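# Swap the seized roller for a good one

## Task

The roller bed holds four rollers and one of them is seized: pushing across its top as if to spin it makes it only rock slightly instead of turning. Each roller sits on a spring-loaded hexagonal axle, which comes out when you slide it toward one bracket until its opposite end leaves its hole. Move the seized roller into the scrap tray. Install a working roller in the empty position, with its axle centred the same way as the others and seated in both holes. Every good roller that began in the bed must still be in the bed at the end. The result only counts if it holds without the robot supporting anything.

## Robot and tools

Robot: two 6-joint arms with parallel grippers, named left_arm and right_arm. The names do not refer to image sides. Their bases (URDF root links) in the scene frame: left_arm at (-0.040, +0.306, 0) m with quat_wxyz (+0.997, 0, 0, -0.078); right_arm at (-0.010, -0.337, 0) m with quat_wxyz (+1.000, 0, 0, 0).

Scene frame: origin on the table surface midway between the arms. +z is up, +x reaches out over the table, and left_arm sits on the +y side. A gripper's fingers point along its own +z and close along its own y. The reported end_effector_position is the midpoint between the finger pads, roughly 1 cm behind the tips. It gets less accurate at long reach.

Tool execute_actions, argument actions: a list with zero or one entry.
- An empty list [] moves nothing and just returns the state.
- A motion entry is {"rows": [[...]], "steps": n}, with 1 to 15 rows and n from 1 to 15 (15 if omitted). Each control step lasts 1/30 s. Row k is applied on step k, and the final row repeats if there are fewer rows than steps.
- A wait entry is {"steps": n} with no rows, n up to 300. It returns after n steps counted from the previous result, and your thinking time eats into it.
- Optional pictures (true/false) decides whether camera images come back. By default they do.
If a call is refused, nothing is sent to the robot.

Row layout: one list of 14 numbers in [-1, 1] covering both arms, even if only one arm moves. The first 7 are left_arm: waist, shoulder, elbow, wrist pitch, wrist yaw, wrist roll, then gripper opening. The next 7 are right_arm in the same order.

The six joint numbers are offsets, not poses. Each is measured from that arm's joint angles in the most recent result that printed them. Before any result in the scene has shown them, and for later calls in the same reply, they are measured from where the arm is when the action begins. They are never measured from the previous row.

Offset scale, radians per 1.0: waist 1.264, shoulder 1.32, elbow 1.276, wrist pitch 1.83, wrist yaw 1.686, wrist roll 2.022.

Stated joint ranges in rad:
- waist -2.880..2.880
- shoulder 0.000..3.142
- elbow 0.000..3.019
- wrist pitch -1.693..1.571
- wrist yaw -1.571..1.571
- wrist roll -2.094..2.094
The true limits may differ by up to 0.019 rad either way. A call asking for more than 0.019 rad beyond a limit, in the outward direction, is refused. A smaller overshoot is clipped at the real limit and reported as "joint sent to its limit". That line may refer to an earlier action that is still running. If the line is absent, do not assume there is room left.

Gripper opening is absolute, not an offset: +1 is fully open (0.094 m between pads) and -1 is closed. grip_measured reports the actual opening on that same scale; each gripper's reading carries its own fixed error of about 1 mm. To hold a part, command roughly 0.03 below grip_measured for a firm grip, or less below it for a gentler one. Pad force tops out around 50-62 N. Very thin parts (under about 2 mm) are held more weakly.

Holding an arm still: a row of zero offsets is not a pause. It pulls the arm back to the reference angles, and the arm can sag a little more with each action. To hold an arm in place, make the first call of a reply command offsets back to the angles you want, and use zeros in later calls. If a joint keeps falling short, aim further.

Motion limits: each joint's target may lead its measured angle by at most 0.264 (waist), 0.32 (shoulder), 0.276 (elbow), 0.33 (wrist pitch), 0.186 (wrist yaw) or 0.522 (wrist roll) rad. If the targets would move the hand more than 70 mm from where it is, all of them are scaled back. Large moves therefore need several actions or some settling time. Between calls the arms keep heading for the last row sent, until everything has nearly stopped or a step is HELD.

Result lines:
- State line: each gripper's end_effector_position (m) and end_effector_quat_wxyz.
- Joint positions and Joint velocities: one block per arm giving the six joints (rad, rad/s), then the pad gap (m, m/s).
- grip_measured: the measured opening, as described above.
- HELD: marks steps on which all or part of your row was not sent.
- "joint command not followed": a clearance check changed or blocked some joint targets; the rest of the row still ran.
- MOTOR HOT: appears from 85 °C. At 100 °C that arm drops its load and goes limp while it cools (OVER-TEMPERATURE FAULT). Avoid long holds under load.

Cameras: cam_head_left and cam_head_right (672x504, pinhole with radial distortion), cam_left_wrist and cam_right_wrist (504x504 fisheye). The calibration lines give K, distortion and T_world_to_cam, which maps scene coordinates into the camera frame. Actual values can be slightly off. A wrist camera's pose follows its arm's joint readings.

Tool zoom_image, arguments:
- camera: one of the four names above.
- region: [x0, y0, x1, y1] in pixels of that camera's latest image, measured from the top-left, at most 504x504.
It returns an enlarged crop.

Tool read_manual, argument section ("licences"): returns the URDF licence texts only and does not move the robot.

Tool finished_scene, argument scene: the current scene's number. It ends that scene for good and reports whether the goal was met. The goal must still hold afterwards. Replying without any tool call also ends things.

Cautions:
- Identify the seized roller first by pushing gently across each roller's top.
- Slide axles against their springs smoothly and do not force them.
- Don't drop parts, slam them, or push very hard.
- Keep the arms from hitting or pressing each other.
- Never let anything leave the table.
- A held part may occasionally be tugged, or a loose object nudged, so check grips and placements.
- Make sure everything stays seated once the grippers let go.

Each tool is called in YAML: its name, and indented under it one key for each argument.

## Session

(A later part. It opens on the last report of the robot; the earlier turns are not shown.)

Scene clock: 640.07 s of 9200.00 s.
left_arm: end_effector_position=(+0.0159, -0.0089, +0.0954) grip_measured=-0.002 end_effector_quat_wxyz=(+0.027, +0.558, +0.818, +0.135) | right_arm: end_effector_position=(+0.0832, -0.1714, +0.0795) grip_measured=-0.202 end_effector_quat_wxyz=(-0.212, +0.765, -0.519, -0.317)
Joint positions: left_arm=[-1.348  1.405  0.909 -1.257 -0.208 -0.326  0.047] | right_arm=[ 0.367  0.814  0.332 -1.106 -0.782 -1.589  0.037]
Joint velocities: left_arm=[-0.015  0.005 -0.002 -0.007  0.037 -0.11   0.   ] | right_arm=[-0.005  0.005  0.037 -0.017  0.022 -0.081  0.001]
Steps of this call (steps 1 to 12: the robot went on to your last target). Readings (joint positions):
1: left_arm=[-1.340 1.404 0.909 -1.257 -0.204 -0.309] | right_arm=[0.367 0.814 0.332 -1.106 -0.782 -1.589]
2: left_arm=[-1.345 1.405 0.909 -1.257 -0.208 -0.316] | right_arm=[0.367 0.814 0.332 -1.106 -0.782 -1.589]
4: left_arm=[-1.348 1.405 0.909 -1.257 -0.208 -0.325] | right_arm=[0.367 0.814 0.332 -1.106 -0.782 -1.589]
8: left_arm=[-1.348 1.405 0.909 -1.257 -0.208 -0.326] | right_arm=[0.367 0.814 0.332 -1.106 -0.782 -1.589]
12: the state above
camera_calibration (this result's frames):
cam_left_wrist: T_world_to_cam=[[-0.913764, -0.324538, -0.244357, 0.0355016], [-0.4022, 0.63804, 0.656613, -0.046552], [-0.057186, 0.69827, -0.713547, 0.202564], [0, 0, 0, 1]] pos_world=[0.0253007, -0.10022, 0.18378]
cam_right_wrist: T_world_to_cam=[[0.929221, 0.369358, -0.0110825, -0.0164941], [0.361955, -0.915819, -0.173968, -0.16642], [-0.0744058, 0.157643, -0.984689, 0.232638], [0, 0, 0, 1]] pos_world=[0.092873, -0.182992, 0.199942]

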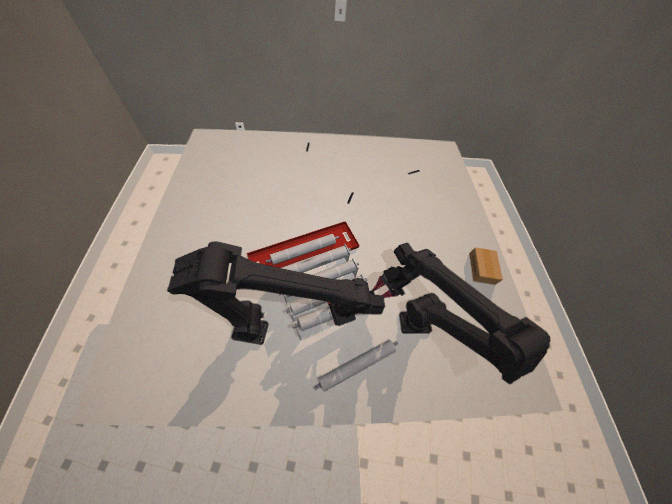

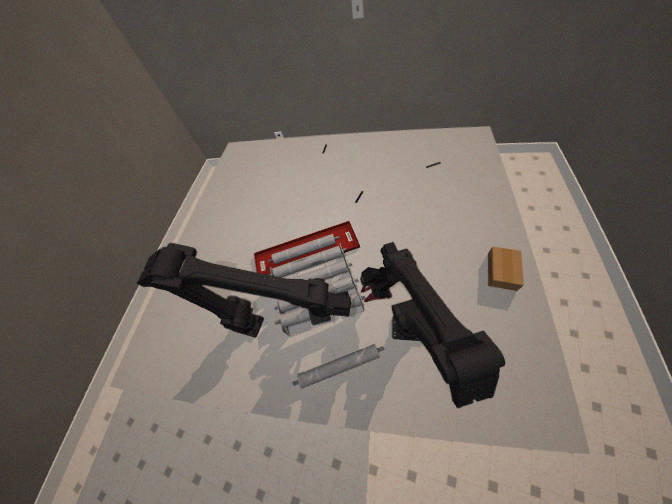

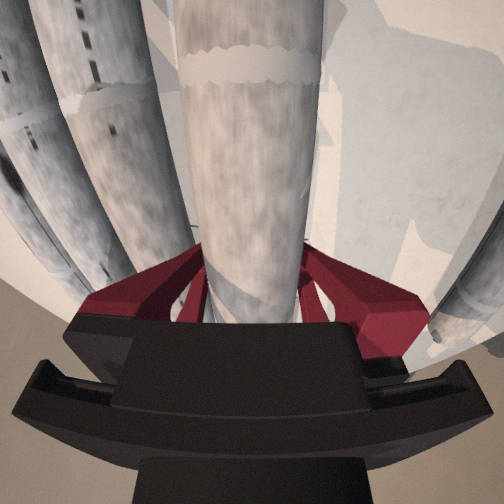

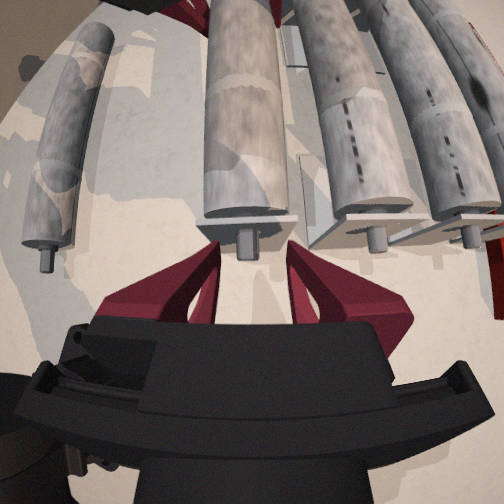

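execute_actions:
  actions:
    - {"rows":[[0.012,-0.03,0.05,0.005,0.01,0.01,-0.04,0.005,-0.003,0,0.002,0,0.005,-0.2],[0.019,-0.03,0.05,0.005,0.02,0.014,-0.04,0.01,-0.006,0,0.004,-0.002,0.01,-0.2],[0.026,-0.03,0.05,0.005,0.03,0.018,-0.04,0.015,-0.009,-0.002,0.006,-0.004,0.015,-0.2],[0.033,-0.03,0.05,0.005,0.04,0.022,-0.04,0.02,-0.012,-0.004,0.008,-0.006,0.021,-0.2],[0.04,-0.03,0.05,0.005,0.05,0.027,-0.04,0.025,-0.015,-0.006,0.01,-0.007,0.021,-0.2],[0.047,-0.03,0.05,0.005,0.06,0.031,-0.04,0.025,-0.015,-0.006,0.01,-0.007,0.021,-0.25],[0.054,-0.03,0.05,0.005,0.07,0.035,-0.04,0.025,-0.015,-0.006,0.01,-0.007,0.021,-0.3],[0.06,-0.03,0.05,0.005,0.08,0.04,-0.04,0.025,-0.015,-0.006,0.01,-0.007,0.021,-0.35],[0.067,-0.035,0.05,0.005,0.09,0.044,-0.04,0.025,-0.015,-0.006,0.01,-0.007,0.021,-0.4],[0.074,-0.035,0.05,0.005,0.1,0.048,-0.04,0.025,-0.015,-0.006,0.01,-0.007,0.021,-0.45],[0.081,-0.035,0.05,0.005,0.11,0.052,-0.04,0.025,-0.015,-0.006,0.01,-0.007,0.021,-0.5],[0.088,-0.035,0.05,0.005,0.12,0.057,-0.04,0.025,-0.015,-0.006,0.01,-0.007,0.021,-0.5],[0.095,-0.035,0.05,0.005,0.13,0.061,-0.04,0.025,-0.015,-0.006,0.01,-0.007,0.021,-0.5],[0.101,-0.035,0.05,0.005,0.138,0.066,-0.04,0.025,-0.015,-0.006,0.01,-0.007,0.021,-0.5],[0.106,-0.035,0.05,0.005,0.145,0.071,-0.04,0.025,-0.015,-0.006,0.01,-0.007,0.021,-0.5]],"steps":15}
  pictures: false

execute_actions:
  actions:
    - {"steps":10}

Scene clock: 661.50 s of 9200.00 s.
left_arm: end_effector_position=(+0.0117, -0.0100, +0.0953) grip_measured=-0.001 end_effector_quat_wxyz=(-0.063, +0.546, +0.834, +0.050) | right_arm: end_effector_position=(+0.0813, -0.1679, +0.0821) grip_measured=-0.498 end_effector_quat_wxyz=(-0.214, +0.763, -0.518, -0.320)
Joint positions: left_arm=[-1.237  1.393  0.91  -1.248  0.024 -0.233  0.047] | right_arm=[ 0.386  0.802  0.332 -1.099 -0.792 -1.562  0.024]
Joint velocities: left_arm=[ 0.22  -0.044 -0.002 -0.017  0.3    0.271  0.   ] | right_arm=[-0.015  0.005  0.012 -0.017 -0.022  0.007  0.001]
Steps of this call (steps 1 to 30: the robot went on to your last target; steps 31 to 90: nothing new was sent; then 17.93 s passed at rest; steps 91 to 105: all 15 steps of this action). Readings (joint positions):
91: left_arm=[-1.346 1.405 0.909 -1.257 -0.201 -0.326] | right_arm=[0.367 0.814 0.332 -1.106 -0.782 -1.589]
92: left_arm=[-1.341 1.405 0.909 -1.255 -0.187 -0.326] | right_arm=[0.367 0.814 0.332 -1.106 -0.783 -1.588]
94: left_arm=[-1.327 1.405 0.909 -1.252 -0.153 -0.321] | right_arm=[0.370 0.813 0.332 -1.105 -0.787 -1.581]
98: left_arm=[-1.295 1.404 0.909 -1.249 -0.089 -0.294] | right_arm=[0.385 0.805 0.332 -1.099 -0.792 -1.568]
105: the state above

Scene clock: 661.83 s of 9200.00 s.
left_arm: end_effector_position=(+0.0135, -0.0095, +0.0958) grip_measured=-0.001 end_effector_quat_wxyz=(-0.068, +0.551, +0.830, +0.045) | right_arm: end_effector_position=(+0.0813, -0.1679, +0.0821) grip_measured=-0.498 end_effector_quat_wxyz=(-0.214, +0.763, -0.519, -0.321)
Joint positions: left_arm=[-1.226  1.391  0.91  -1.249  0.035 -0.207  0.047] | right_arm=[ 0.386  0.802  0.332 -1.099 -0.792 -1.56   0.024]
Joint velocities: left_arm=[-0.005 -0.005 -0.002  0.002 -0.051 -0.022 -0.001] | right_arm=[-0.015  0.015 -0.007  0.002  0.051  0.037  0.001]
Steps of this call (steps 1 to 10: the robot went on to your last target). Readings (joint positions):
1: left_arm=[-1.231 1.392 0.910 -1.248 0.032 -0.224] | right_arm=[0.386 0.802 0.332 -1.099 -0.792 -1.562]
2: left_arm=[-1.228 1.391 0.910 -1.248 0.034 -0.216] | right_arm=[0.386 0.802 0.332 -1.099 -0.792 -1.561]
4: left_arm=[-1.226 1.391 0.910 -1.249 0.035 -0.208] | right_arm=[0.386 0.802 0.332 -1.099 -0.792 -1.561]
8: left_arm=[-1.226 1.391 0.910 -1.249 0.035 -0.207] | right_arm=[0.386 0.802 0.332 -1.099 -0.792 -1.561]
10: the state above
camera_calibration (this result's frames):
cam_left_wrist: T_world_to_cam=[[-0.928335, -0.371652, 0.00830972, 0.00872851], [-0.255467, 0.65404, 0.712017, -0.0545036], [-0.270057, 0.658867, -0.702113, 0.204594], [0, 0, 0, 1]] pos_world=[0.0494313, -0.0959088, 0.182383]
cam_right_wrist: T_world_to_cam=[[0.9296, 0.36834, -0.0130204, -0.0161209], [0.359887, -0.914758, -0.183572, -0.160877], [-0.0795273, 0.165962, -0.98292, 0.236193], [0, 0, 0, 1]] pos_world=[0.0916675, -0.180425, 0.202417]

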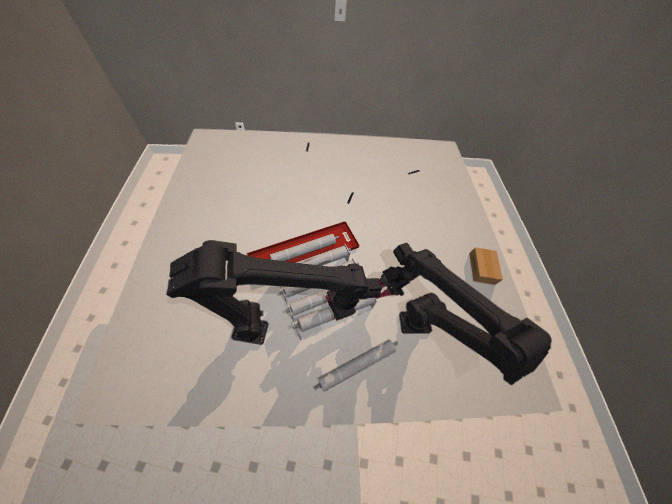

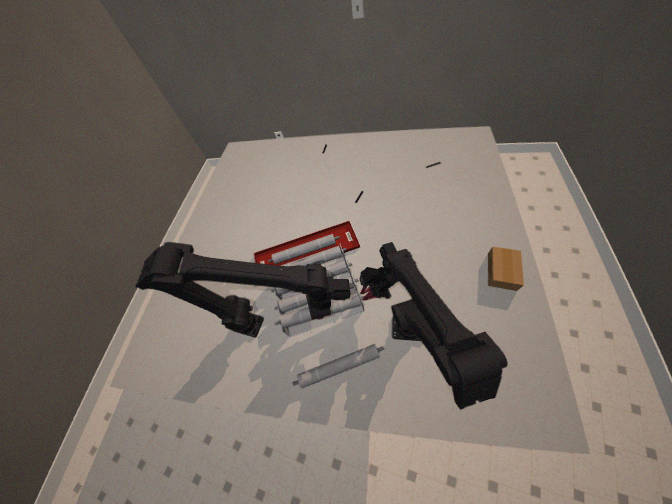

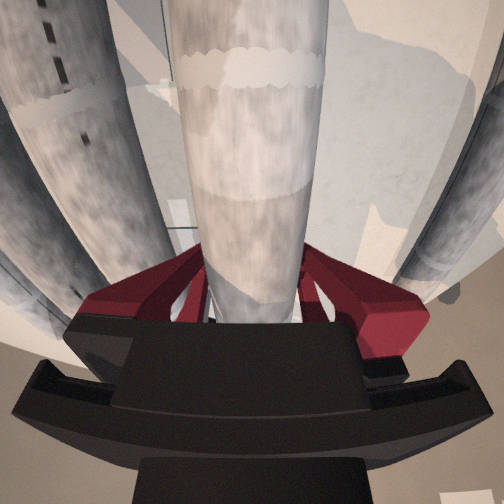

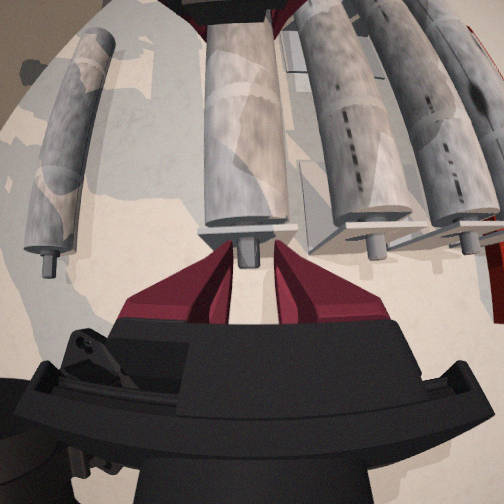

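Lower q3 of right ~.011 (down 4 mm, back 2-3 mm), then close.

execute_actions:
  actions:
    - {"rows":[[0,-0.02,0.04,0,0,0,-0.04,0,0,-0.012,0,0,0,-0.5],[0,-0.02,0.04,0,0,0,-0.04,0,0,-0.016,0,0,0,-0.5]],"steps":10}
  pictures: false

Scene clock: 668.67 s of 9200.00 s.
left_arm: end_effector_position=(+0.0135, -0.0094, +0.0958) grip_measured=-0.001 end_effector_quat_wxyz=(-0.068, +0.551, +0.830, +0.045) | right_arm: end_effector_position=(+0.0771, -0.1696, +0.0780) grip_measured=-0.498 end_effector_quat_wxyz=(-0.209, +0.762, -0.521, -0.324)
Joint positions: left_arm=[-1.226  1.391  0.91  -1.249  0.035 -0.207  0.047] | right_arm=[ 0.386  0.802  0.32  -1.099 -0.792 -1.56   0.024]
Joint velocities: left_arm=[-0.005 -0.005 -0.007 -0.002  0.051 -0.066  0.   ] | right_arm=[-0.005 -0.024 -0.022 -0.012 -0.022 -0.066 -0.   ]
Steps of this call (steps 1 to 30: the robot went on to your last target; steps 31 to 90: nothing new was sent; then 3.50 s passed at rest; steps 91 to 100: all 10 steps of this action). Readings (joint positions):
91: left_arm=[-1.226 1.391 0.910 -1.249 0.035 -0.207] | right_arm=[0.386 0.802 0.331 -1.099 -0.792 -1.560]
92: left_arm=[-1.226 1.391 0.910 -1.249 0.035 -0.207] | right_arm=[0.386 0.802 0.330 -1.099 -0.792 -1.560]
94: left_arm=[-1.226 1.391 0.910 -1.249 0.035 -0.207] | right_arm=[0.386 0.802 0.325 -1.099 -0.792 -1.560]
98: left_arm=[-1.226 1.391 0.910 -1.249 0.035 -0.207] | right_arm=[0.386 0.802 0.320 -1.099 -0.792 -1.560]
100: the state above

execute_actions:
  actions:
    - {"rows":[[0,-0.02,0.04,0,0,0,-0.04,0,0,0.01,0.012,0,0,-0.5],[0,-0.02,0.04,0,0,0,-0.04,0,0,0.01,0.012,0,0,-0.5],[0,-0.02,0.04,0,0,0,-0.04,0,0,0.01,0.012,0,0,-0.55],[0,-0.02,0.04,0,0,0,-0.04,0,0,0.01,0.012,0,0,-0.6],[0,-0.02,0.04,0,0,0,-0.04,0,0,0.01,0.012,0,0,-0.65],[0,-0.02,0.04,0,0,0,-0.04,0,0,0.01,0.012,0,0,-0.69],[0,-0.02,0.04,0,0,0,-0.04,0,0,0.01,0.012,0,0,-0.72],[0,-0.02,0.04,0,0,0,-0.04,0,0,0.01,0.012,0,0,-0.75],[0,-0.02,0.04,0,0,0,-0.04,0,0,0.01,0.012,0,0,-0.78],[0,-0.02,0.04,0,0,0,-0.04,0,0,0.01,0.012,0,0,-0.82]],"steps":15}
  pictures: false

execute_actions:
  actions:
    - {"rows":[[0,-0.02,0.04,0,0,0,-0.04,-0.012,0.004,0.008,-0.005,0.004,-0.008,-0.82],[0,-0.02,0.04,0,0,0,-0.04,-0.022,0.008,0.014,-0.01,0.008,-0.017,-0.82],[0,-0.02,0.04,0,0,0,-0.04,-0.032,0.012,0.018,-0.015,0.012,-0.025,-0.82],[0,-0.02,0.04,0,0,0,-0.04,-0.042,0.016,0.022,-0.02,0.015,-0.033,-0.82],[0,-0.02,0.04,0,0,0,-0.04,-0.052,0.02,0.025,-0.024,0.018,-0.042,-0.82],[0,-0.02,0.04,0,0,0,-0.04,-0.062,0.024,0.028,-0.029,0.021,-0.05,-0.82],[0,-0.02,0.04,0,0,0,-0.04,-0.072,0.028,0.031,-0.034,0.024,-0.058,-0.82],[0,-0.02,0.04,0,0,0,-0.04,-0.082,0.032,0.034,-0.039,0.027,-0.067,-0.82],[0,-0.02,0.04,0,0,0,-0.04,-0.092,0.036,0.036,-0.043,0.03,-0.075,-0.82],[0,-0.02,0.04,0,0,0,-0.04,-0.102,0.04,0.038,-0.048,0.033,-0.083,-0.82],[0,-0.02,0.04,0,0,0,-0.04,-0.112,0.044,0.04,-0.053,0.036,-0.092,-0.82],[0,-0.02,0.04,0,0,0,-0.04,-0.122,0.048,0.042,-0.058,0.04,-0.1,-0.82],[0,-0.02,0.04,0,0,0,-0.04,-0.132,0.052,0.044,-0.062,0.043,-0.108,-0.82],[0,-0.02,0.04,0,0,0,-0.04,-0.142,0.055,0.046,-0.067,0.047,-0.117,-0.82],[0,-0.02,0.04,0,0,0,-0.04,-0.153,0.058,0.048,-0.072,0.05,-0.125,-0.82]],"steps":15}
  pictures: false

execute_actions:
  actions:
    - {"steps":12}

Scene clock: 686.37 s of 9200.00 s.
left_arm: end_effector_position=(+0.0135, -0.0094, +0.0958) grip_measured=-0.001 end_effector_quat_wxyz=(-0.068, +0.551, +0.830, +0.045) | right_arm: end_effector_position=(+0.0790, -0.1688, +0.0780) grip_measured=-0.778 end_effector_quat_wxyz=(-0.214, +0.763, -0.519, -0.321)
Joint positions: left_arm=[-1.226  1.391  0.91  -1.249  0.035 -0.207  0.047] | right_arm=[ 0.386  0.802  0.32  -1.088 -0.792 -1.56   0.01 ]
Joint velocities: left_arm=[-0.015 -0.015 -0.022 -0.012  0.095  0.007  0.   ] | right_arm=[-0.005 -0.005 -0.002 -0.007 -0.007 -0.037 -0.   ]
Steps of this call (steps 1 to 15: the robot went on to your last target; steps 16 to 90: nothing new was sent; then 14.20 s passed at rest; steps 91 to 105: all 15 steps of this action). Readings (joint positions):
91: left_arm=[-1.226 1.391 0.910 -1.249 0.035 -0.207] | right_arm=[0.386 0.802 0.320 -1.096 -0.792 -1.560]
92: left_arm=[-1.226 1.391 0.910 -1.249 0.035 -0.207] | right_arm=[0.386 0.802 0.320 -1.093 -0.792 -1.560]
94: left_arm=[-1.226 1.391 0.910 -1.249 0.035 -0.207] | right_arm=[0.386 0.802 0.320 -1.090 -0.792 -1.560]
98: left_arm=[-1.226 1.391 0.910 -1.249 0.035 -0.207] | right_arm=[0.386 0.802 0.320 -1.088 -0.792 -1.560]
105: the state above

Scene clock: 686.87 s of 9200.00 s.
left_arm: end_effector_position=(+0.0138, -0.0094, +0.0958) grip_measured=-0.001 end_effector_quat_wxyz=(-0.068, +0.552, +0.830, +0.046) | right_arm: end_effector_position=(+0.0872, -0.1890, +0.0746) grip_measured=-0.778 end_effector_quat_wxyz=(-0.208, +0.764, -0.522, -0.316)
Joint positions: left_arm=[-1.226  1.391  0.91  -1.249  0.033 -0.206  0.047] | right_arm=[ 0.251  0.862  0.336 -1.178 -0.767 -1.746  0.01 ]
Joint velocities: left_arm=[-0.005  0.015 -0.002 -0.002 -0.007 -0.037  0.   ] | right_arm=[-0.161  0.2    0.007 -0.071 -0.11  -0.491 -0.001]
Steps of this call (steps 1 to 15: all 15 steps of this action). Readings (joint positions):
1: left_arm=[-1.226 1.391 0.910 -1.249 0.035 -0.207] | right_arm=[0.386 0.802 0.320 -1.088 -0.792 -1.562]
2: left_arm=[-1.226 1.391 0.910 -1.249 0.035 -0.207] | right_arm=[0.386 0.803 0.320 -1.090 -0.790 -1.566]
4: left_arm=[-1.226 1.391 0.910 -1.249 0.035 -0.207] | right_arm=[0.376 0.805 0.320 -1.096 -0.789 -1.582]
8: left_arm=[-1.226 1.391 0.910 -1.249 0.035 -0.207] | right_arm=[0.332 0.821 0.323 -1.125 -0.783 -1.633]
15: the state above

Scene clock: 687.27 s of 9200.00 s.
left_arm: end_effector_position=(+0.0138, -0.0094, +0.0958) grip_measured=-0.001 end_effector_quat_wxyz=(-0.068, +0.552, +0.830, +0.046) | right_arm: end_effector_position=(+0.0869, -0.1892, +0.0742) grip_measured=-0.778 end_effector_quat_wxyz=(-0.214, +0.771, -0.508, -0.317)
Joint positions: left_arm=[-1.226  1.391  0.91  -1.249  0.033 -0.206  0.047] | right_arm=[ 0.243  0.875  0.336 -1.183 -0.774 -1.795  0.01 ]
Joint velocities: left_arm=[-0.024 -0.005 -0.027 -0.012  0.022 -0.007  0.001] | right_arm=[-0.015 -0.005  0.002 -0.022 -0.022 -0.007  0.   ]
Steps of this call (steps 1 to 12: the robot went on to your last target). Readings (joint positions):
1: left_arm=[-1.226 1.391 0.910 -1.249 0.033 -0.206] | right_arm=[0.247 0.868 0.336 -1.180 -0.771 -1.758]
2: left_arm=[-1.226 1.391 0.910 -1.249 0.033 -0.206] | right_arm=[0.245 0.872 0.336 -1.181 -0.773 -1.768]
4: left_arm=[-1.226 1.391 0.910 -1.249 0.033 -0.206] | right_arm=[0.243 0.875 0.336 -1.182 -0.774 -1.781]
8: left_arm=[-1.226 1.391 0.910 -1.249 0.033 -0.206] | right_arm=[0.243 0.875 0.336 -1.183 -0.774 -1.792]
12: the state above
camera_calibration (this result's frames):
cam_left_wrist: T_world_to_cam=[[-0.9286, -0.371026, 0.00645039, 0.00925582], [-0.256248, 0.653713, 0.712037, -0.0545238], [-0.268401, 0.659545, -0.702113, 0.204561], [0, 0, 0, 1]] pos_world=[0.0495277, -0.09584, 0.182388]
cam_right_wrist: T_world_to_cam=[[0.920626, 0.390446, 0.000185582, -0.00955282], [0.384265, -0.905967, -0.177664, -0.184717], [-0.0692002, 0.163634, -0.984091, 0.231115], [0, 0, 0, 1]] pos_world=[0.0957679, -0.201435, 0.194622]

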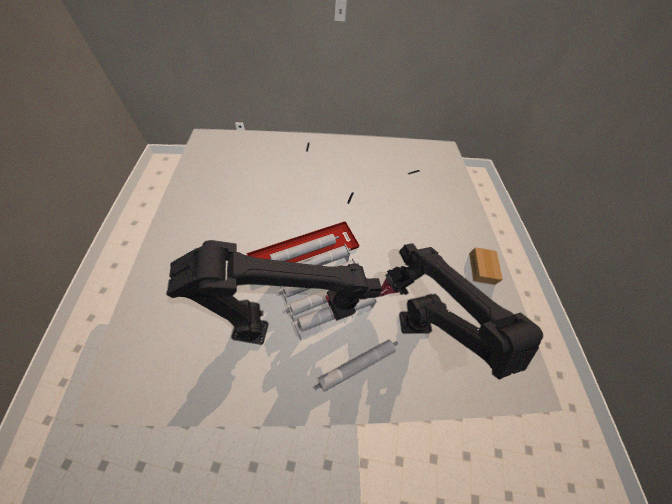

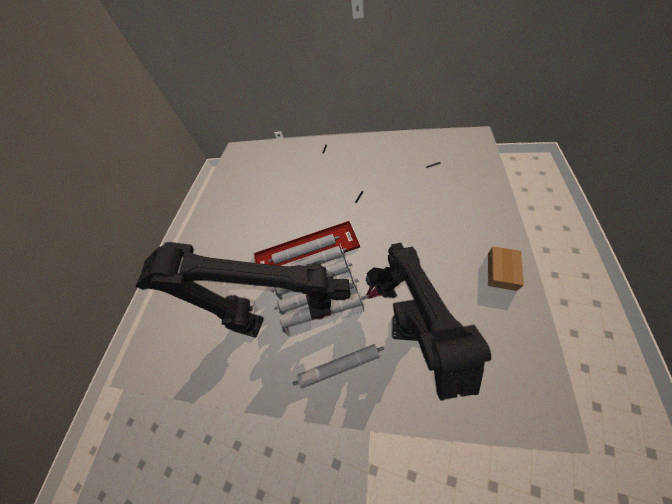

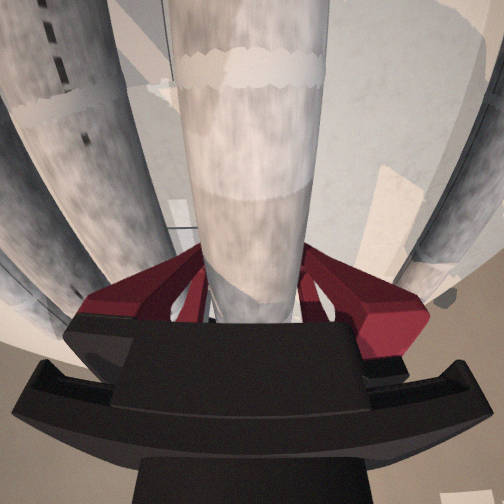

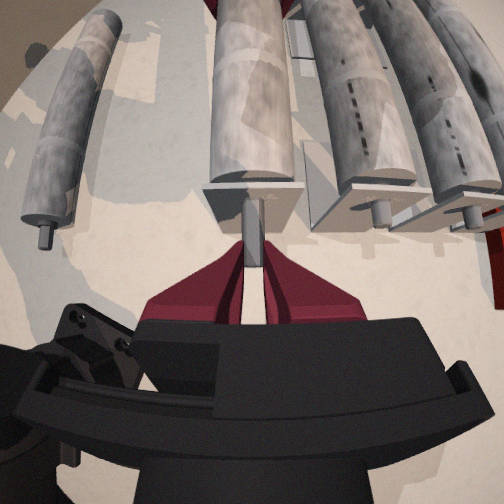

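execute_actions:
  actions:
    - {"rows":[[-0.004,-0.028,0.018,0.008,-0.002,0,-0.04,-0.028,0,0.03,-0.01,0.03,0,-0.82],[-0.005,-0.031,0.012,0.014,-0.003,-0.002,-0.04,-0.028,0,0.032,-0.01,0.03,0,-0.82],[-0.006,-0.034,0.006,0.02,-0.004,-0.003,-0.04,-0.028,0,0.034,-0.01,0.03,0,-0.82],[-0.007,-0.038,0,0.026,-0.005,-0.004,-0.04,-0.028,0,0.036,-0.011,0.03,0,-0.82],[-0.008,-0.041,-0.006,0.032,-0.006,-0.005,-0.04,-0.028,0,0.037,-0.012,0.03,0,-0.82],[-0.009,-0.045,-0.012,0.039,-0.008,-0.006,-0.04,-0.028,0,0.038,-0.013,0.03,0,-0.82],[-0.009,-0.048,-0.018,0.045,-0.009,-0.007,-0.04,-0.028,0,0.039,-0.014,0.03,0,-0.82],[-0.01,-0.052,-0.024,0.051,-0.01,-0.008,-0.04,-0.028,0,0.04,-0.014,0.03,0,-0.82],[-0.011,-0.055,-0.03,0.057,-0.011,-0.009,-0.04,-0.028,0,0.041,-0.015,0.03,0,-0.82],[-0.012,-0.059,-0.036,0.064,-0.012,-0.01,-0.04,-0.028,0,0.042,-0.015,0.03,0,-0.82],[-0.012,-0.062,-0.042,0.07,-0.014,-0.01,-0.04,-0.028,0,0.043,-0.016,0.03,0,-0.82],[-0.013,-0.066,-0.048,0.076,-0.015,-0.011,-0.04,-0.028,0,0.044,-0.016,0.03,0,-0.82],[-0.014,-0.069,-0.053,0.082,-0.016,-0.011,-0.04,-0.028,0,0.045,-0.017,0.03,0,-0.82],[-0.015,-0.072,-0.058,0.088,-0.017,-0.012,-0.04,-0.028,0,0.045,-0.017,0.03,0,-0.82],[-0.015,-0.075,-0.063,0.094,-0.018,-0.012,-0.04,-0.028,0,0.045,-0.017,0.03,0,-0.82]],"steps":15}
  pictures: false

execute_actions:
  actions:
    - {"steps":12}

zoom_image:
  camera: "cam_head_left"
  region: [260, 270, 350, 350]

Scene clock: 713.97 s of 9200.00 s.
left_arm: end_effector_position=(+0.0149, -0.0087, +0.0795) grip_measured=-0.001 end_effector_quat_wxyz=(-0.021, +0.556, +0.831, +0.016) | right_arm: end_effector_position=(+0.0873, -0.1898, +0.0779) grip_measured=-0.778 end_effector_quat_wxyz=(-0.209, +0.772, -0.509, -0.319)
Joint positions: left_arm=[-1.235  1.341  0.821 -1.104  0.008 -0.211  0.047] | right_arm=[ 0.243  0.875  0.349 -1.205 -0.769 -1.797  0.01 ]
Joint velocities: left_arm=[-0.034 -0.122 -0.154  0.32   0.007 -0.11   0.001] | right_arm=[-0.015  0.015  0.027 -0.042  0.007 -0.007 -0.001]
Steps of this call (steps 1 to 30: the robot went on to your last target; steps 31 to 90: nothing new was sent; then 23.20 s passed at rest; steps 91 to 105: all 15 steps of this action). Readings (joint positions):
91: left_arm=[-1.226 1.391 0.909 -1.248 0.032 -0.206] | right_arm=[0.243 0.875 0.336 -1.183 -0.776 -1.797]
92: left_arm=[-1.226 1.391 0.907 -1.245 0.032 -0.206] | right_arm=[0.243 0.875 0.336 -1.183 -0.776 -1.797]
94: left_arm=[-1.226 1.388 0.897 -1.230 0.030 -0.206] | right_arm=[0.243 0.875 0.338 -1.185 -0.776 -1.797]
98: left_arm=[-1.229 1.370 0.870 -1.186 0.021 -0.206] | right_arm=[0.243 0.875 0.342 -1.193 -0.773 -1.797]
105: the state above

Scene clock: 714.37 s of 9200.00 s.
left_arm: end_effector_position=(+0.0148, -0.0088, +0.0776) grip_measured=-0.001 end_effector_quat_wxyz=(-0.016, +0.556, +0.831, +0.012) | right_arm: end_effector_position=(+0.0873, -0.1899, +0.0782) grip_measured=-0.778 end_effector_quat_wxyz=(-0.208, +0.771, -0.510, -0.319)
Joint positions: left_arm=[-1.236  1.335  0.81  -1.086  0.006 -0.213  0.047] | right_arm=[ 0.243  0.875  0.35  -1.208 -0.768 -1.797  0.01 ]
Joint velocities: left_arm=[-0.015 -0.015 -0.002 -0.002  0.022  0.007 -0.001] | right_arm=[-0.005  0.005  0.007 -0.002 -0.022  0.081 -0.001]
Steps of this call (steps 1 to 12: the robot went on to your last target). Readings (joint positions):
1: left_arm=[-1.236 1.338 0.815 -1.095 0.007 -0.212] | right_arm=[0.243 0.875 0.349 -1.207 -0.768 -1.797]
2: left_arm=[-1.236 1.336 0.812 -1.090 0.006 -0.212] | right_arm=[0.243 0.875 0.350 -1.207 -0.768 -1.797]
4: left_arm=[-1.236 1.335 0.810 -1.086 0.006 -0.213] | right_arm=[0.243 0.875 0.350 -1.208 -0.768 -1.797]
8: left_arm=[-1.236 1.335 0.810 -1.086 0.006 -0.213] | right_arm=[0.243 0.875 0.350 -1.208 -0.768 -1.797]
12: the state above
camera_calibration (this result's frames):
cam_left_wrist: T_world_to_cam=[[-0.931208, -0.364477, 0.00302412, 0.0108842], [-0.283975, 0.730683, 0.620854, -0.0334513], [-0.228497, 0.577285, -0.78392, 0.196696], [0, 0, 0, 1]] pos_world=[0.0455805, -0.0851403, 0.174929]
cam_right_wrist: T_world_to_cam=[[0.919826, 0.39217, -0.0110991, -0.00835981], [0.384463, -0.906663, -0.173637, -0.185276], [-0.0781583, 0.155448, -0.984747, 0.234515], [0, 0, 0, 1]] pos_world=[0.0972507, -0.20116, 0.198674]

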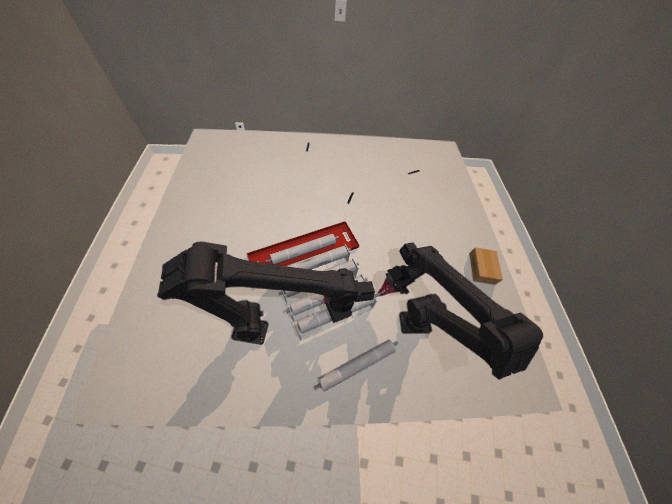

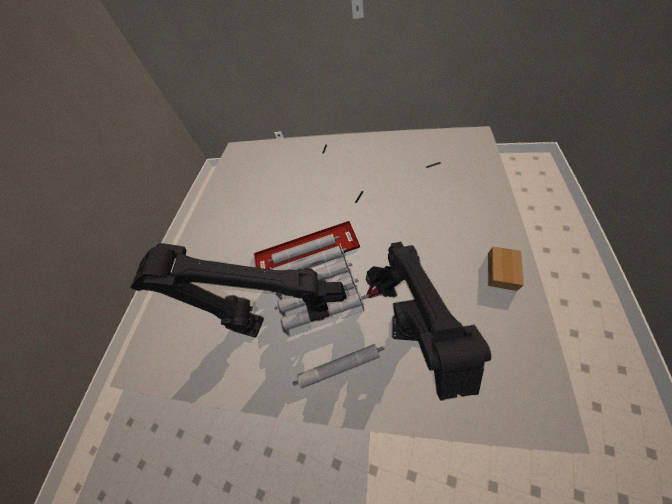

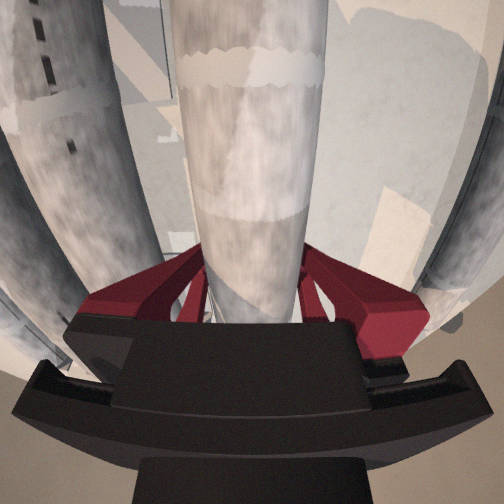

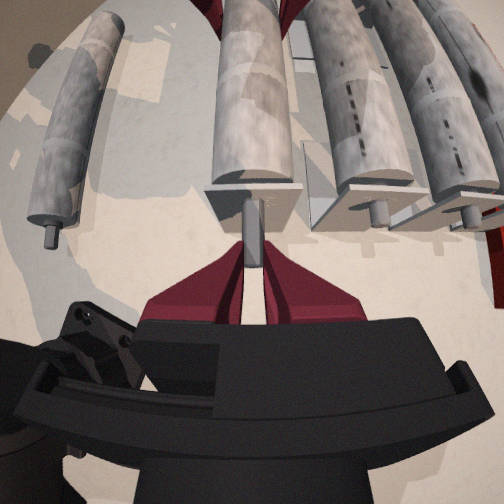

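Region (260, 270, 350, 350) of cam_head_left's 672x504 image, scaled by 5.600, with more detail than that image has.

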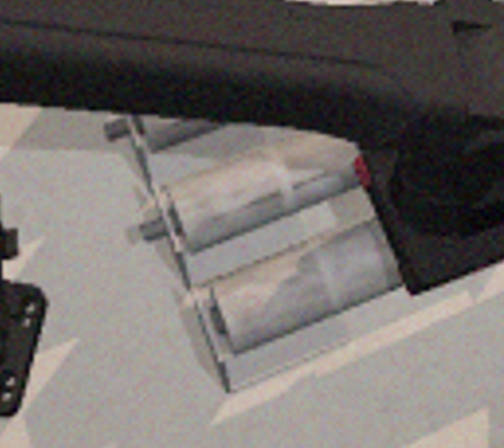

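Ease the pull, then release.

execute_actions:
  actions:
    - {"rows":[[0,-0.025,0.03,0,0,0,-0.04,-0.02,0,0.02,0,0.022,0,-0.82],[0,-0.025,0.03,0,0,0,-0.04,-0.015,0,0.02,0,0.016,0,-0.82],[0,-0.025,0.03,0,0,0,-0.04,-0.01,0,0.02,0,0.01,0,-0.82],[0,-0.025,0.03,0,0,0,-0.04,-0.005,0,0.02,0,0.005,0,-0.82],[0,-0.025,0.03,0,0,0,-0.04,0,0,0.02,0,0,0,-0.82],[0,-0.025,0.03,0,0,0,-0.04,0,0,0.02,0,0,0,-0.82],[0,-0.025,0.03,0,0,0,-0.04,0,0,0.02,0,0,0,-0.82],[0,-0.025,0.03,0,0,0,-0.04,0,0,0.02,0,0,0,-0.79],[0,-0.025,0.03,0,0,0,-0.04,0,0,0.02,0,0,0,-0.77],[0,-0.025,0.03,0,0,0,-0.04,0,0,0.02,0,0,0,-0.7],[0,-0.025,0.03,0,0,0,-0.04,0,0,0.02,0,0,0,-0.4]],"steps":15}

Scene clock: 724.07 s of 9200.00 s.
left_arm: end_effector_position=(+0.0148, -0.0088, +0.0776) grip_measured=-0.001 end_effector_quat_wxyz=(-0.016, +0.556, +0.831, +0.012) | right_arm: end_effector_position=(+0.0873, -0.1896, +0.0785) grip_measured=-0.403 end_effector_quat_wxyz=(-0.209, +0.771, -0.510, -0.320)
Joint positions: left_arm=[-1.236  1.335  0.81  -1.086  0.006 -0.213  0.047] | right_arm=[ 0.243  0.875  0.35  -1.208 -0.77  -1.797  0.028]
Joint velocities: left_arm=[ 0.005  0.005  0.002  0.017 -0.007 -0.007  0.   ] | right_arm=[-0.015 -0.015 -0.022  0.007  0.022  0.007  0.001]
Steps of this call (steps 1 to 30: the robot went on to your last target; steps 31 to 90: nothing new was sent; then 6.20 s passed at rest; steps 91 to 105: all 15 steps of this action). Readings (joint positions):
91: left_arm=[-1.236 1.335 0.810 -1.086 0.006 -0.213] | right_arm=[0.243 0.875 0.350 -1.208 -0.768 -1.797]
92: left_arm=[-1.236 1.335 0.810 -1.086 0.006 -0.213] | right_arm=[0.243 0.875 0.350 -1.208 -0.769 -1.797]
94: left_arm=[-1.236 1.335 0.810 -1.086 0.006 -0.213] | right_arm=[0.243 0.875 0.350 -1.208 -0.772 -1.797]
98: left_arm=[-1.236 1.335 0.810 -1.086 0.006 -0.213] | right_arm=[0.243 0.875 0.350 -1.208 -0.774 -1.797]
105: the state above
camera_calibration (this result's frames):
cam_left_wrist: T_world_to_cam=[[-0.931208, -0.364477, 0.00302412, 0.0108842], [-0.283975, 0.730683, 0.620854, -0.0334513], [-0.228497, 0.577285, -0.78392, 0.196696], [0, 0, 0, 1]] pos_world=[0.0455805, -0.0851403, 0.174929]
cam_right_wrist: T_world_to_cam=[[0.919965, 0.391853, -0.0107393, -0.00854602], [0.384032, -0.906423, -0.175833, -0.184706], [-0.0786351, 0.157636, -0.984361, 0.235161], [0, 0, 0, 1]] pos_world=[0.0972869, -0.201142, 0.198914]

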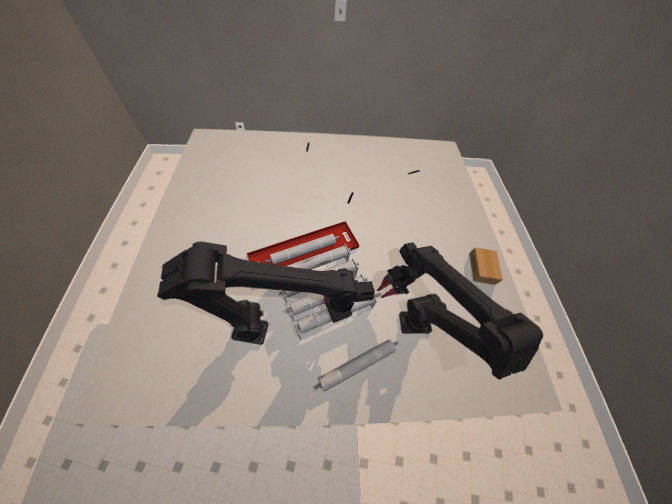

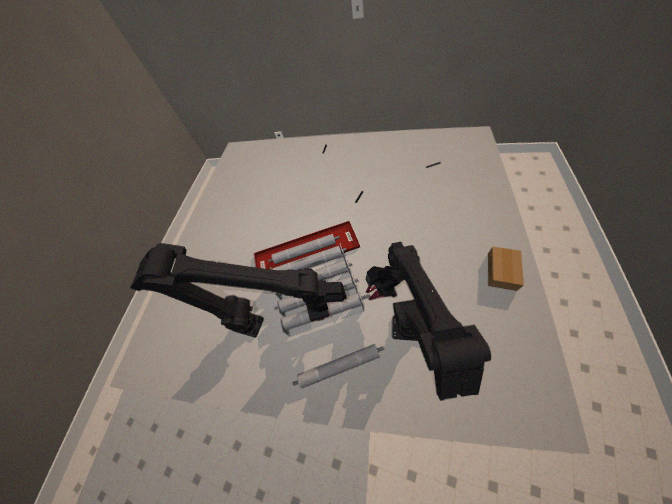

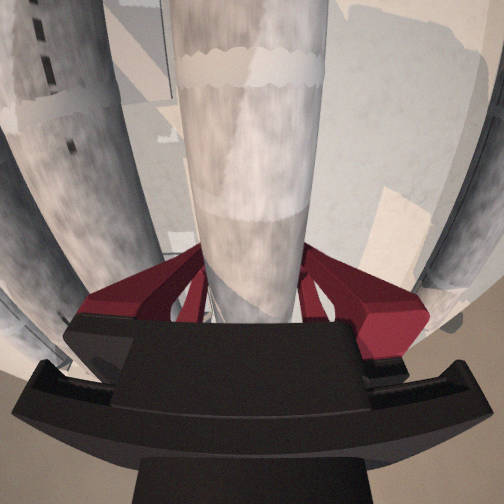

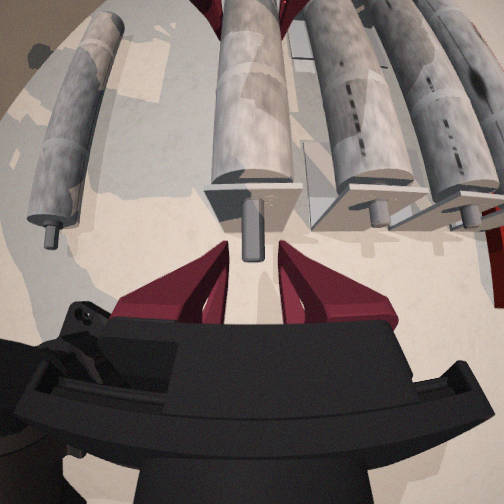

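Slide down slowly.

execute_actions:
  actions:
    - {"rows":[[0,-0.025,0.018,0.005,0,0,-0.04,0,0,0.02,0,0,0,-0.4],[0,-0.025,0.016,0.006,0,0,-0.04,0,0,0.02,0,0,0,-0.4],[0,-0.025,0.015,0.007,0,0,-0.04,0,0,0.02,0,0,0,-0.4],[0,-0.025,0.014,0.008,0,0,-0.04,0,0,0.02,0,0,0,-0.4],[0,-0.025,0.013,0.009,0,0,-0.04,0,0,0.02,0,0,0,-0.4],[0,-0.025,0.012,0.01,0,0,-0.04,0,0,0.02,0,0,0,-0.4],[0,-0.025,0.011,0.011,0,0,-0.04,0,0,0.02,0,0,0,-0.4],[0,-0.025,0.01,0.012,0,0,-0.04,0,0,0.02,0,0,0,-0.4],[0,-0.025,0.009,0.013,0,0,-0.04,0,0,0.02,0,0,0,-0.4],[0,-0.025,0.008,0.014,0,0,-0.04,0,0,0.02,0,0,0,-0.4]],"steps":15}

Scene clock: 732.20 s of 9200.00 s.
left_arm: end_effector_position=(+0.0148, -0.0088, +0.0772) grip_measured=-0.001 end_effector_quat_wxyz=(-0.014, +0.556, +0.831, +0.010) | right_arm: end_effector_position=(+0.0873, -0.1896, +0.0785) grip_measured=-0.402 end_effector_quat_wxyz=(-0.209, +0.771, -0.510, -0.320)
Joint positions: left_arm=[-1.236  1.332  0.806 -1.08   0.006 -0.213  0.047] | right_arm=[ 0.243  0.875  0.35  -1.208 -0.77  -1.797  0.028]
Joint velocities: left_arm=[-0.005  0.015 -0.002 -0.002 -0.007  0.11  -0.001] | right_arm=[-0.005 -0.015 -0.002 -0.007 -0.051  0.022 -0.   ]
Steps of this call (steps 1 to 15: the robot went on to your last target; steps 16 to 90: nothing new was sent; then 4.63 s passed at rest; steps 91 to 105: all 15 steps of this action). Readings (joint positions):
91: left_arm=[-1.236 1.335 0.810 -1.086 0.006 -0.213] | right_arm=[0.243 0.875 0.350 -1.208 -0.770 -1.797]
92: left_arm=[-1.236 1.335 0.810 -1.086 0.006 -0.213] | right_arm=[0.243 0.875 0.350 -1.208 -0.770 -1.797]
94: left_arm=[-1.236 1.335 0.810 -1.085 0.006 -0.213] | right_arm=[0.243 0.875 0.350 -1.208 -0.770 -1.797]
98: left_arm=[-1.236 1.335 0.809 -1.084 0.006 -0.213] | right_arm=[0.243 0.875 0.350 -1.208 -0.770 -1.797]
105: the state above
camera_calibration (this result's frames):
cam_left_wrist: T_world_to_cam=[[-0.931211, -0.364458, 0.00405889, 0.0108068], [-0.28456, 0.733936, 0.616736, -0.0328694], [-0.227753, 0.573156, -0.78716, 0.196603], [0, 0, 0, 1]] pos_world=[0.0454871, -0.0846216, 0.174986]
cam_right_wrist: T_world_to_cam=[[0.919965, 0.391853, -0.0107393, -0.00854602], [0.384032, -0.906423, -0.175833, -0.184706], [-0.0786351, 0.157636, -0.984361, 0.235161], [0, 0, 0, 1]] pos_world=[0.0972869, -0.201142, 0.198914]

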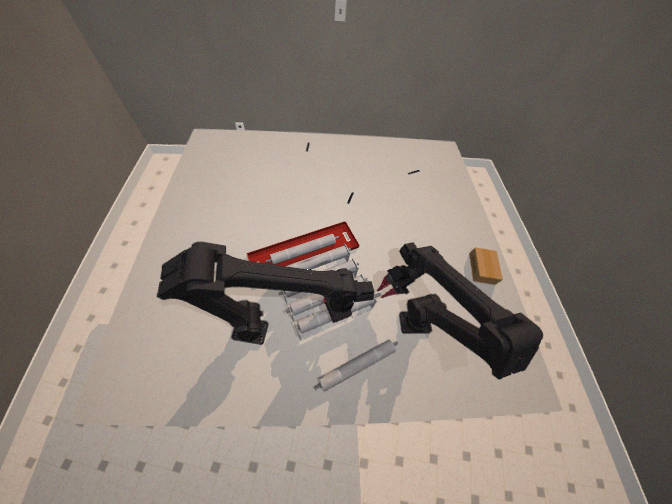

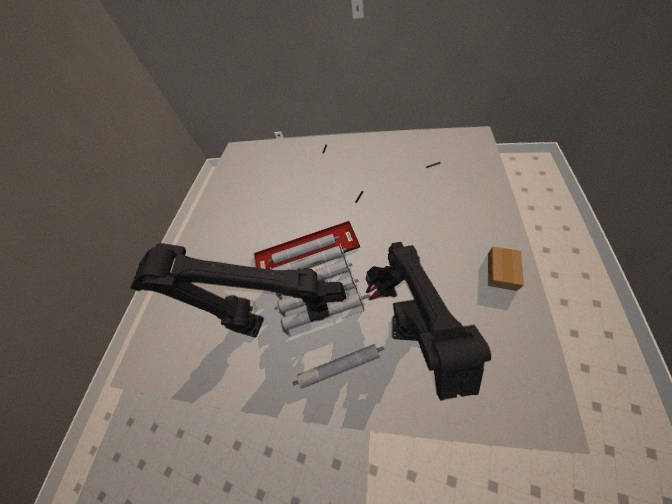

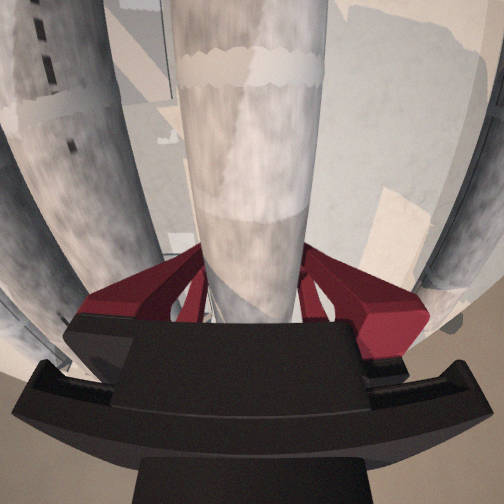

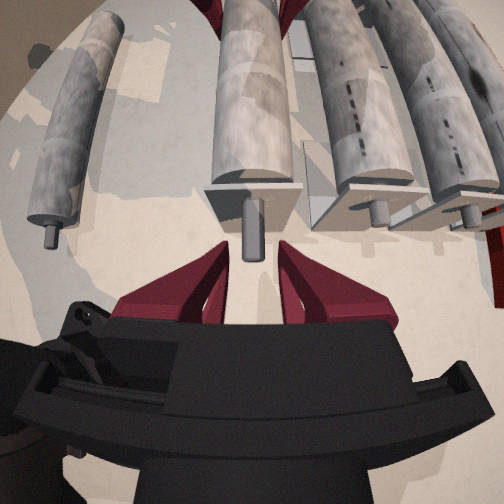

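execute_actions:
  actions:
    - {"rows":[[0,-0.015,0.01,0.01,0,0,-0.04,0,0,0.02,0,0,0,-0.4],[0,-0.012,0.009,0.011,0,0,-0.04,0,0,0.02,0,0,0,-0.4],[0,-0.01,0.008,0.012,0,0,-0.04,0,0,0.02,0,0,0,-0.4],[0,-0.01,0.007,0.013,0,0,-0.04,0,0,0.02,0,0,0,-0.4],[0,-0.01,0.006,0.014,0,0,-0.04,0,0,0.02,0,0,0,-0.4],[0,-0.01,0.005,0.015,0,0,-0.04,0,0,0.02,0,0,0,-0.4],[0,-0.01,0.004,0.016,0,0,-0.04,0,0,0.02,0,0,0,-0.4],[0,-0.01,0.003,0.017,0,0,-0.04,0,0,0.02,0,0,0,-0.4],[0,-0.01,0.002,0.018,0,0,-0.04,0,0,0.02,0,0,0,-0.4]],"steps":15}

Scene clock: 742.37 s of 9200.00 s.
left_arm: end_effector_position=(+0.0149, -0.0090, +0.0743) grip_measured=-0.001 end_effector_quat_wxyz=(-0.012, +0.556, +0.831, +0.008) | right_arm: end_effector_position=(+0.0873, -0.1896, +0.0785) grip_measured=-0.402 end_effector_quat_wxyz=(-0.209, +0.771, -0.510, -0.320)
Joint positions: left_arm=[-1.236  1.332  0.798 -1.063  0.006 -0.213  0.047] | right_arm=[ 0.243  0.875  0.35  -1.208 -0.77  -1.797  0.028]
Joint velocities: left_arm=[-0.015 -0.015 -0.002  0.002 -0.007  0.081  0.001] | right_arm=[ 0.005 -0.005 -0.002  0.017  0.051 -0.081 -0.001]
Steps of this call (steps 1 to 15: the robot went on to your last target; steps 16 to 90: nothing new was sent; then 6.67 s passed at rest; steps 91 to 105: all 15 steps of this action). Readings (joint positions):
91: left_arm=[-1.236 1.332 0.806 -1.080 0.006 -0.213] | right_arm=[0.243 0.875 0.350 -1.208 -0.770 -1.797]
92: left_arm=[-1.236 1.332 0.806 -1.080 0.006 -0.213] | right_arm=[0.243 0.875 0.350 -1.208 -0.770 -1.797]
94: left_arm=[-1.236 1.332 0.805 -1.078 0.006 -0.213] | right_arm=[0.243 0.875 0.350 -1.208 -0.770 -1.797]
98: left_arm=[-1.236 1.332 0.801 -1.070 0.006 -0.213] | right_arm=[0.243 0.875 0.350 -1.208 -0.770 -1.797]
105: the state above
camera_calibration (this result's frames):
cam_left_wrist: T_world_to_cam=[[-0.931217, -0.364422, 0.00553692, 0.0106744], [-0.28539, 0.738545, 0.610823, -0.0304166], [-0.226686, 0.567228, -0.791748, 0.194661], [0, 0, 0, 1]] pos_world=[0.0453866, -0.0840631, 0.172642]
cam_right_wrist: T_world_to_cam=[[0.919965, 0.391853, -0.0107393, -0.00854602], [0.384032, -0.906423, -0.175833, -0.184706], [-0.0786351, 0.157636, -0.984361, 0.235161], [0, 0, 0, 1]] pos_world=[0.0972869, -0.201142, 0.198914]

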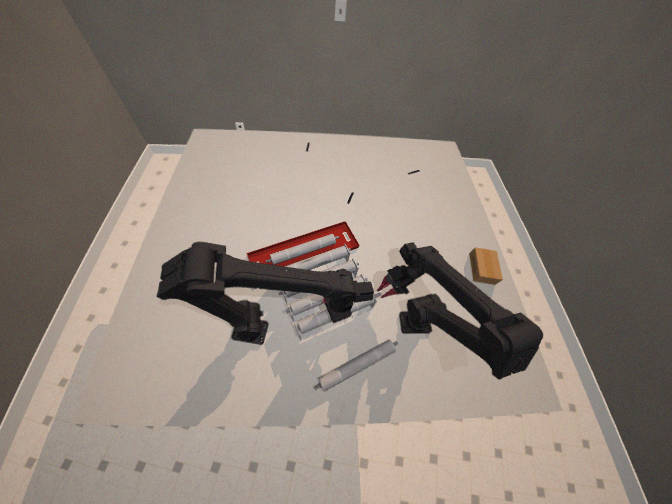

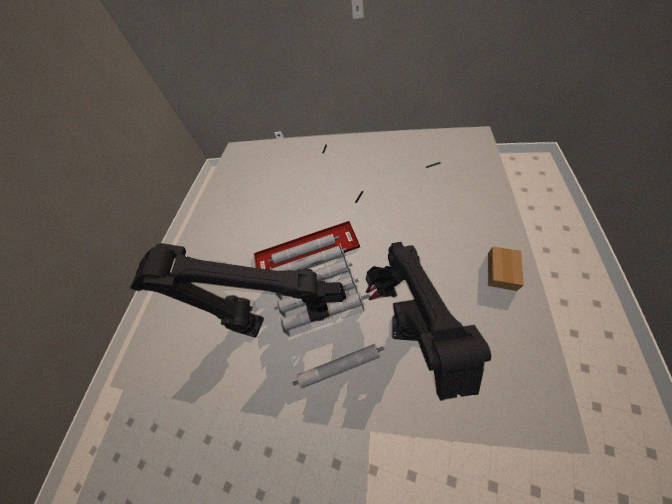

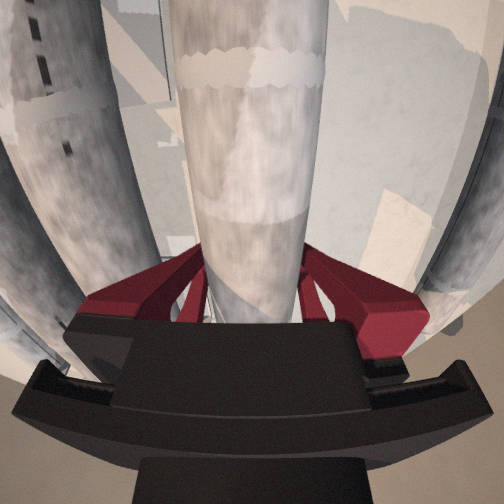

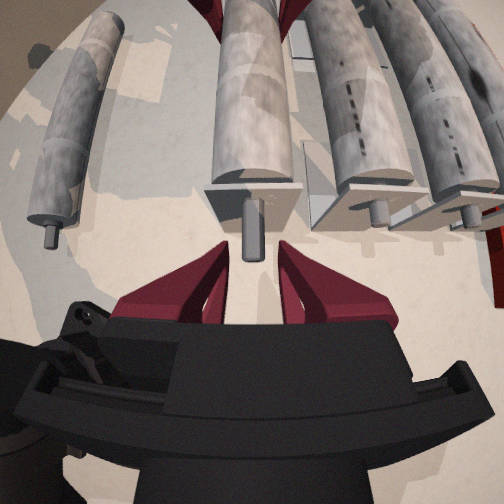

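zoom_image:
  camera: "cam_head_left"
  region: [270, 285, 330, 345]

zoom_image:
  camera: "cam_head_right"
  region: [260, 280, 320, 340]

Region (270, 285, 330, 345) of cam_head_left's 672x504 image, scaled by 8.400, with more detail than that image has.

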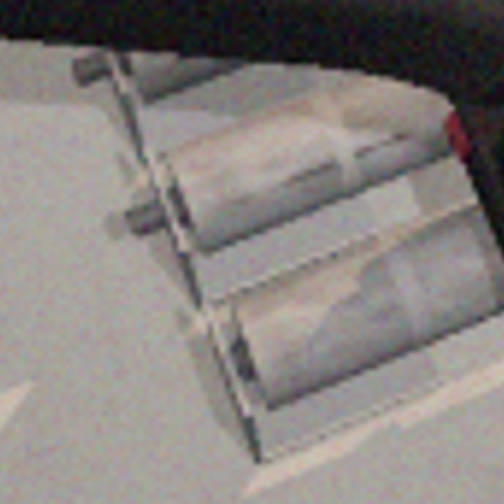

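Region (260, 280, 320, 340) of cam_head_right's 672x504 image, scaled by 8.400, with more detail than that image has.

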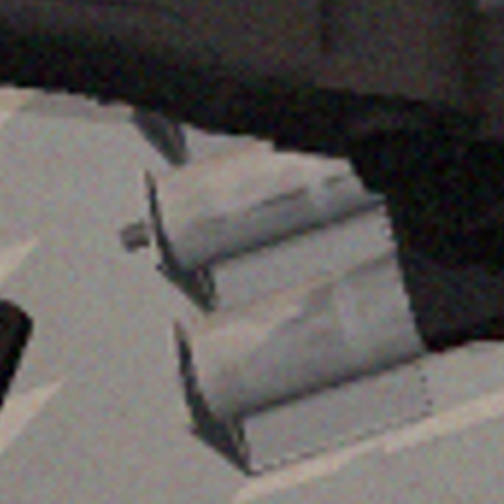

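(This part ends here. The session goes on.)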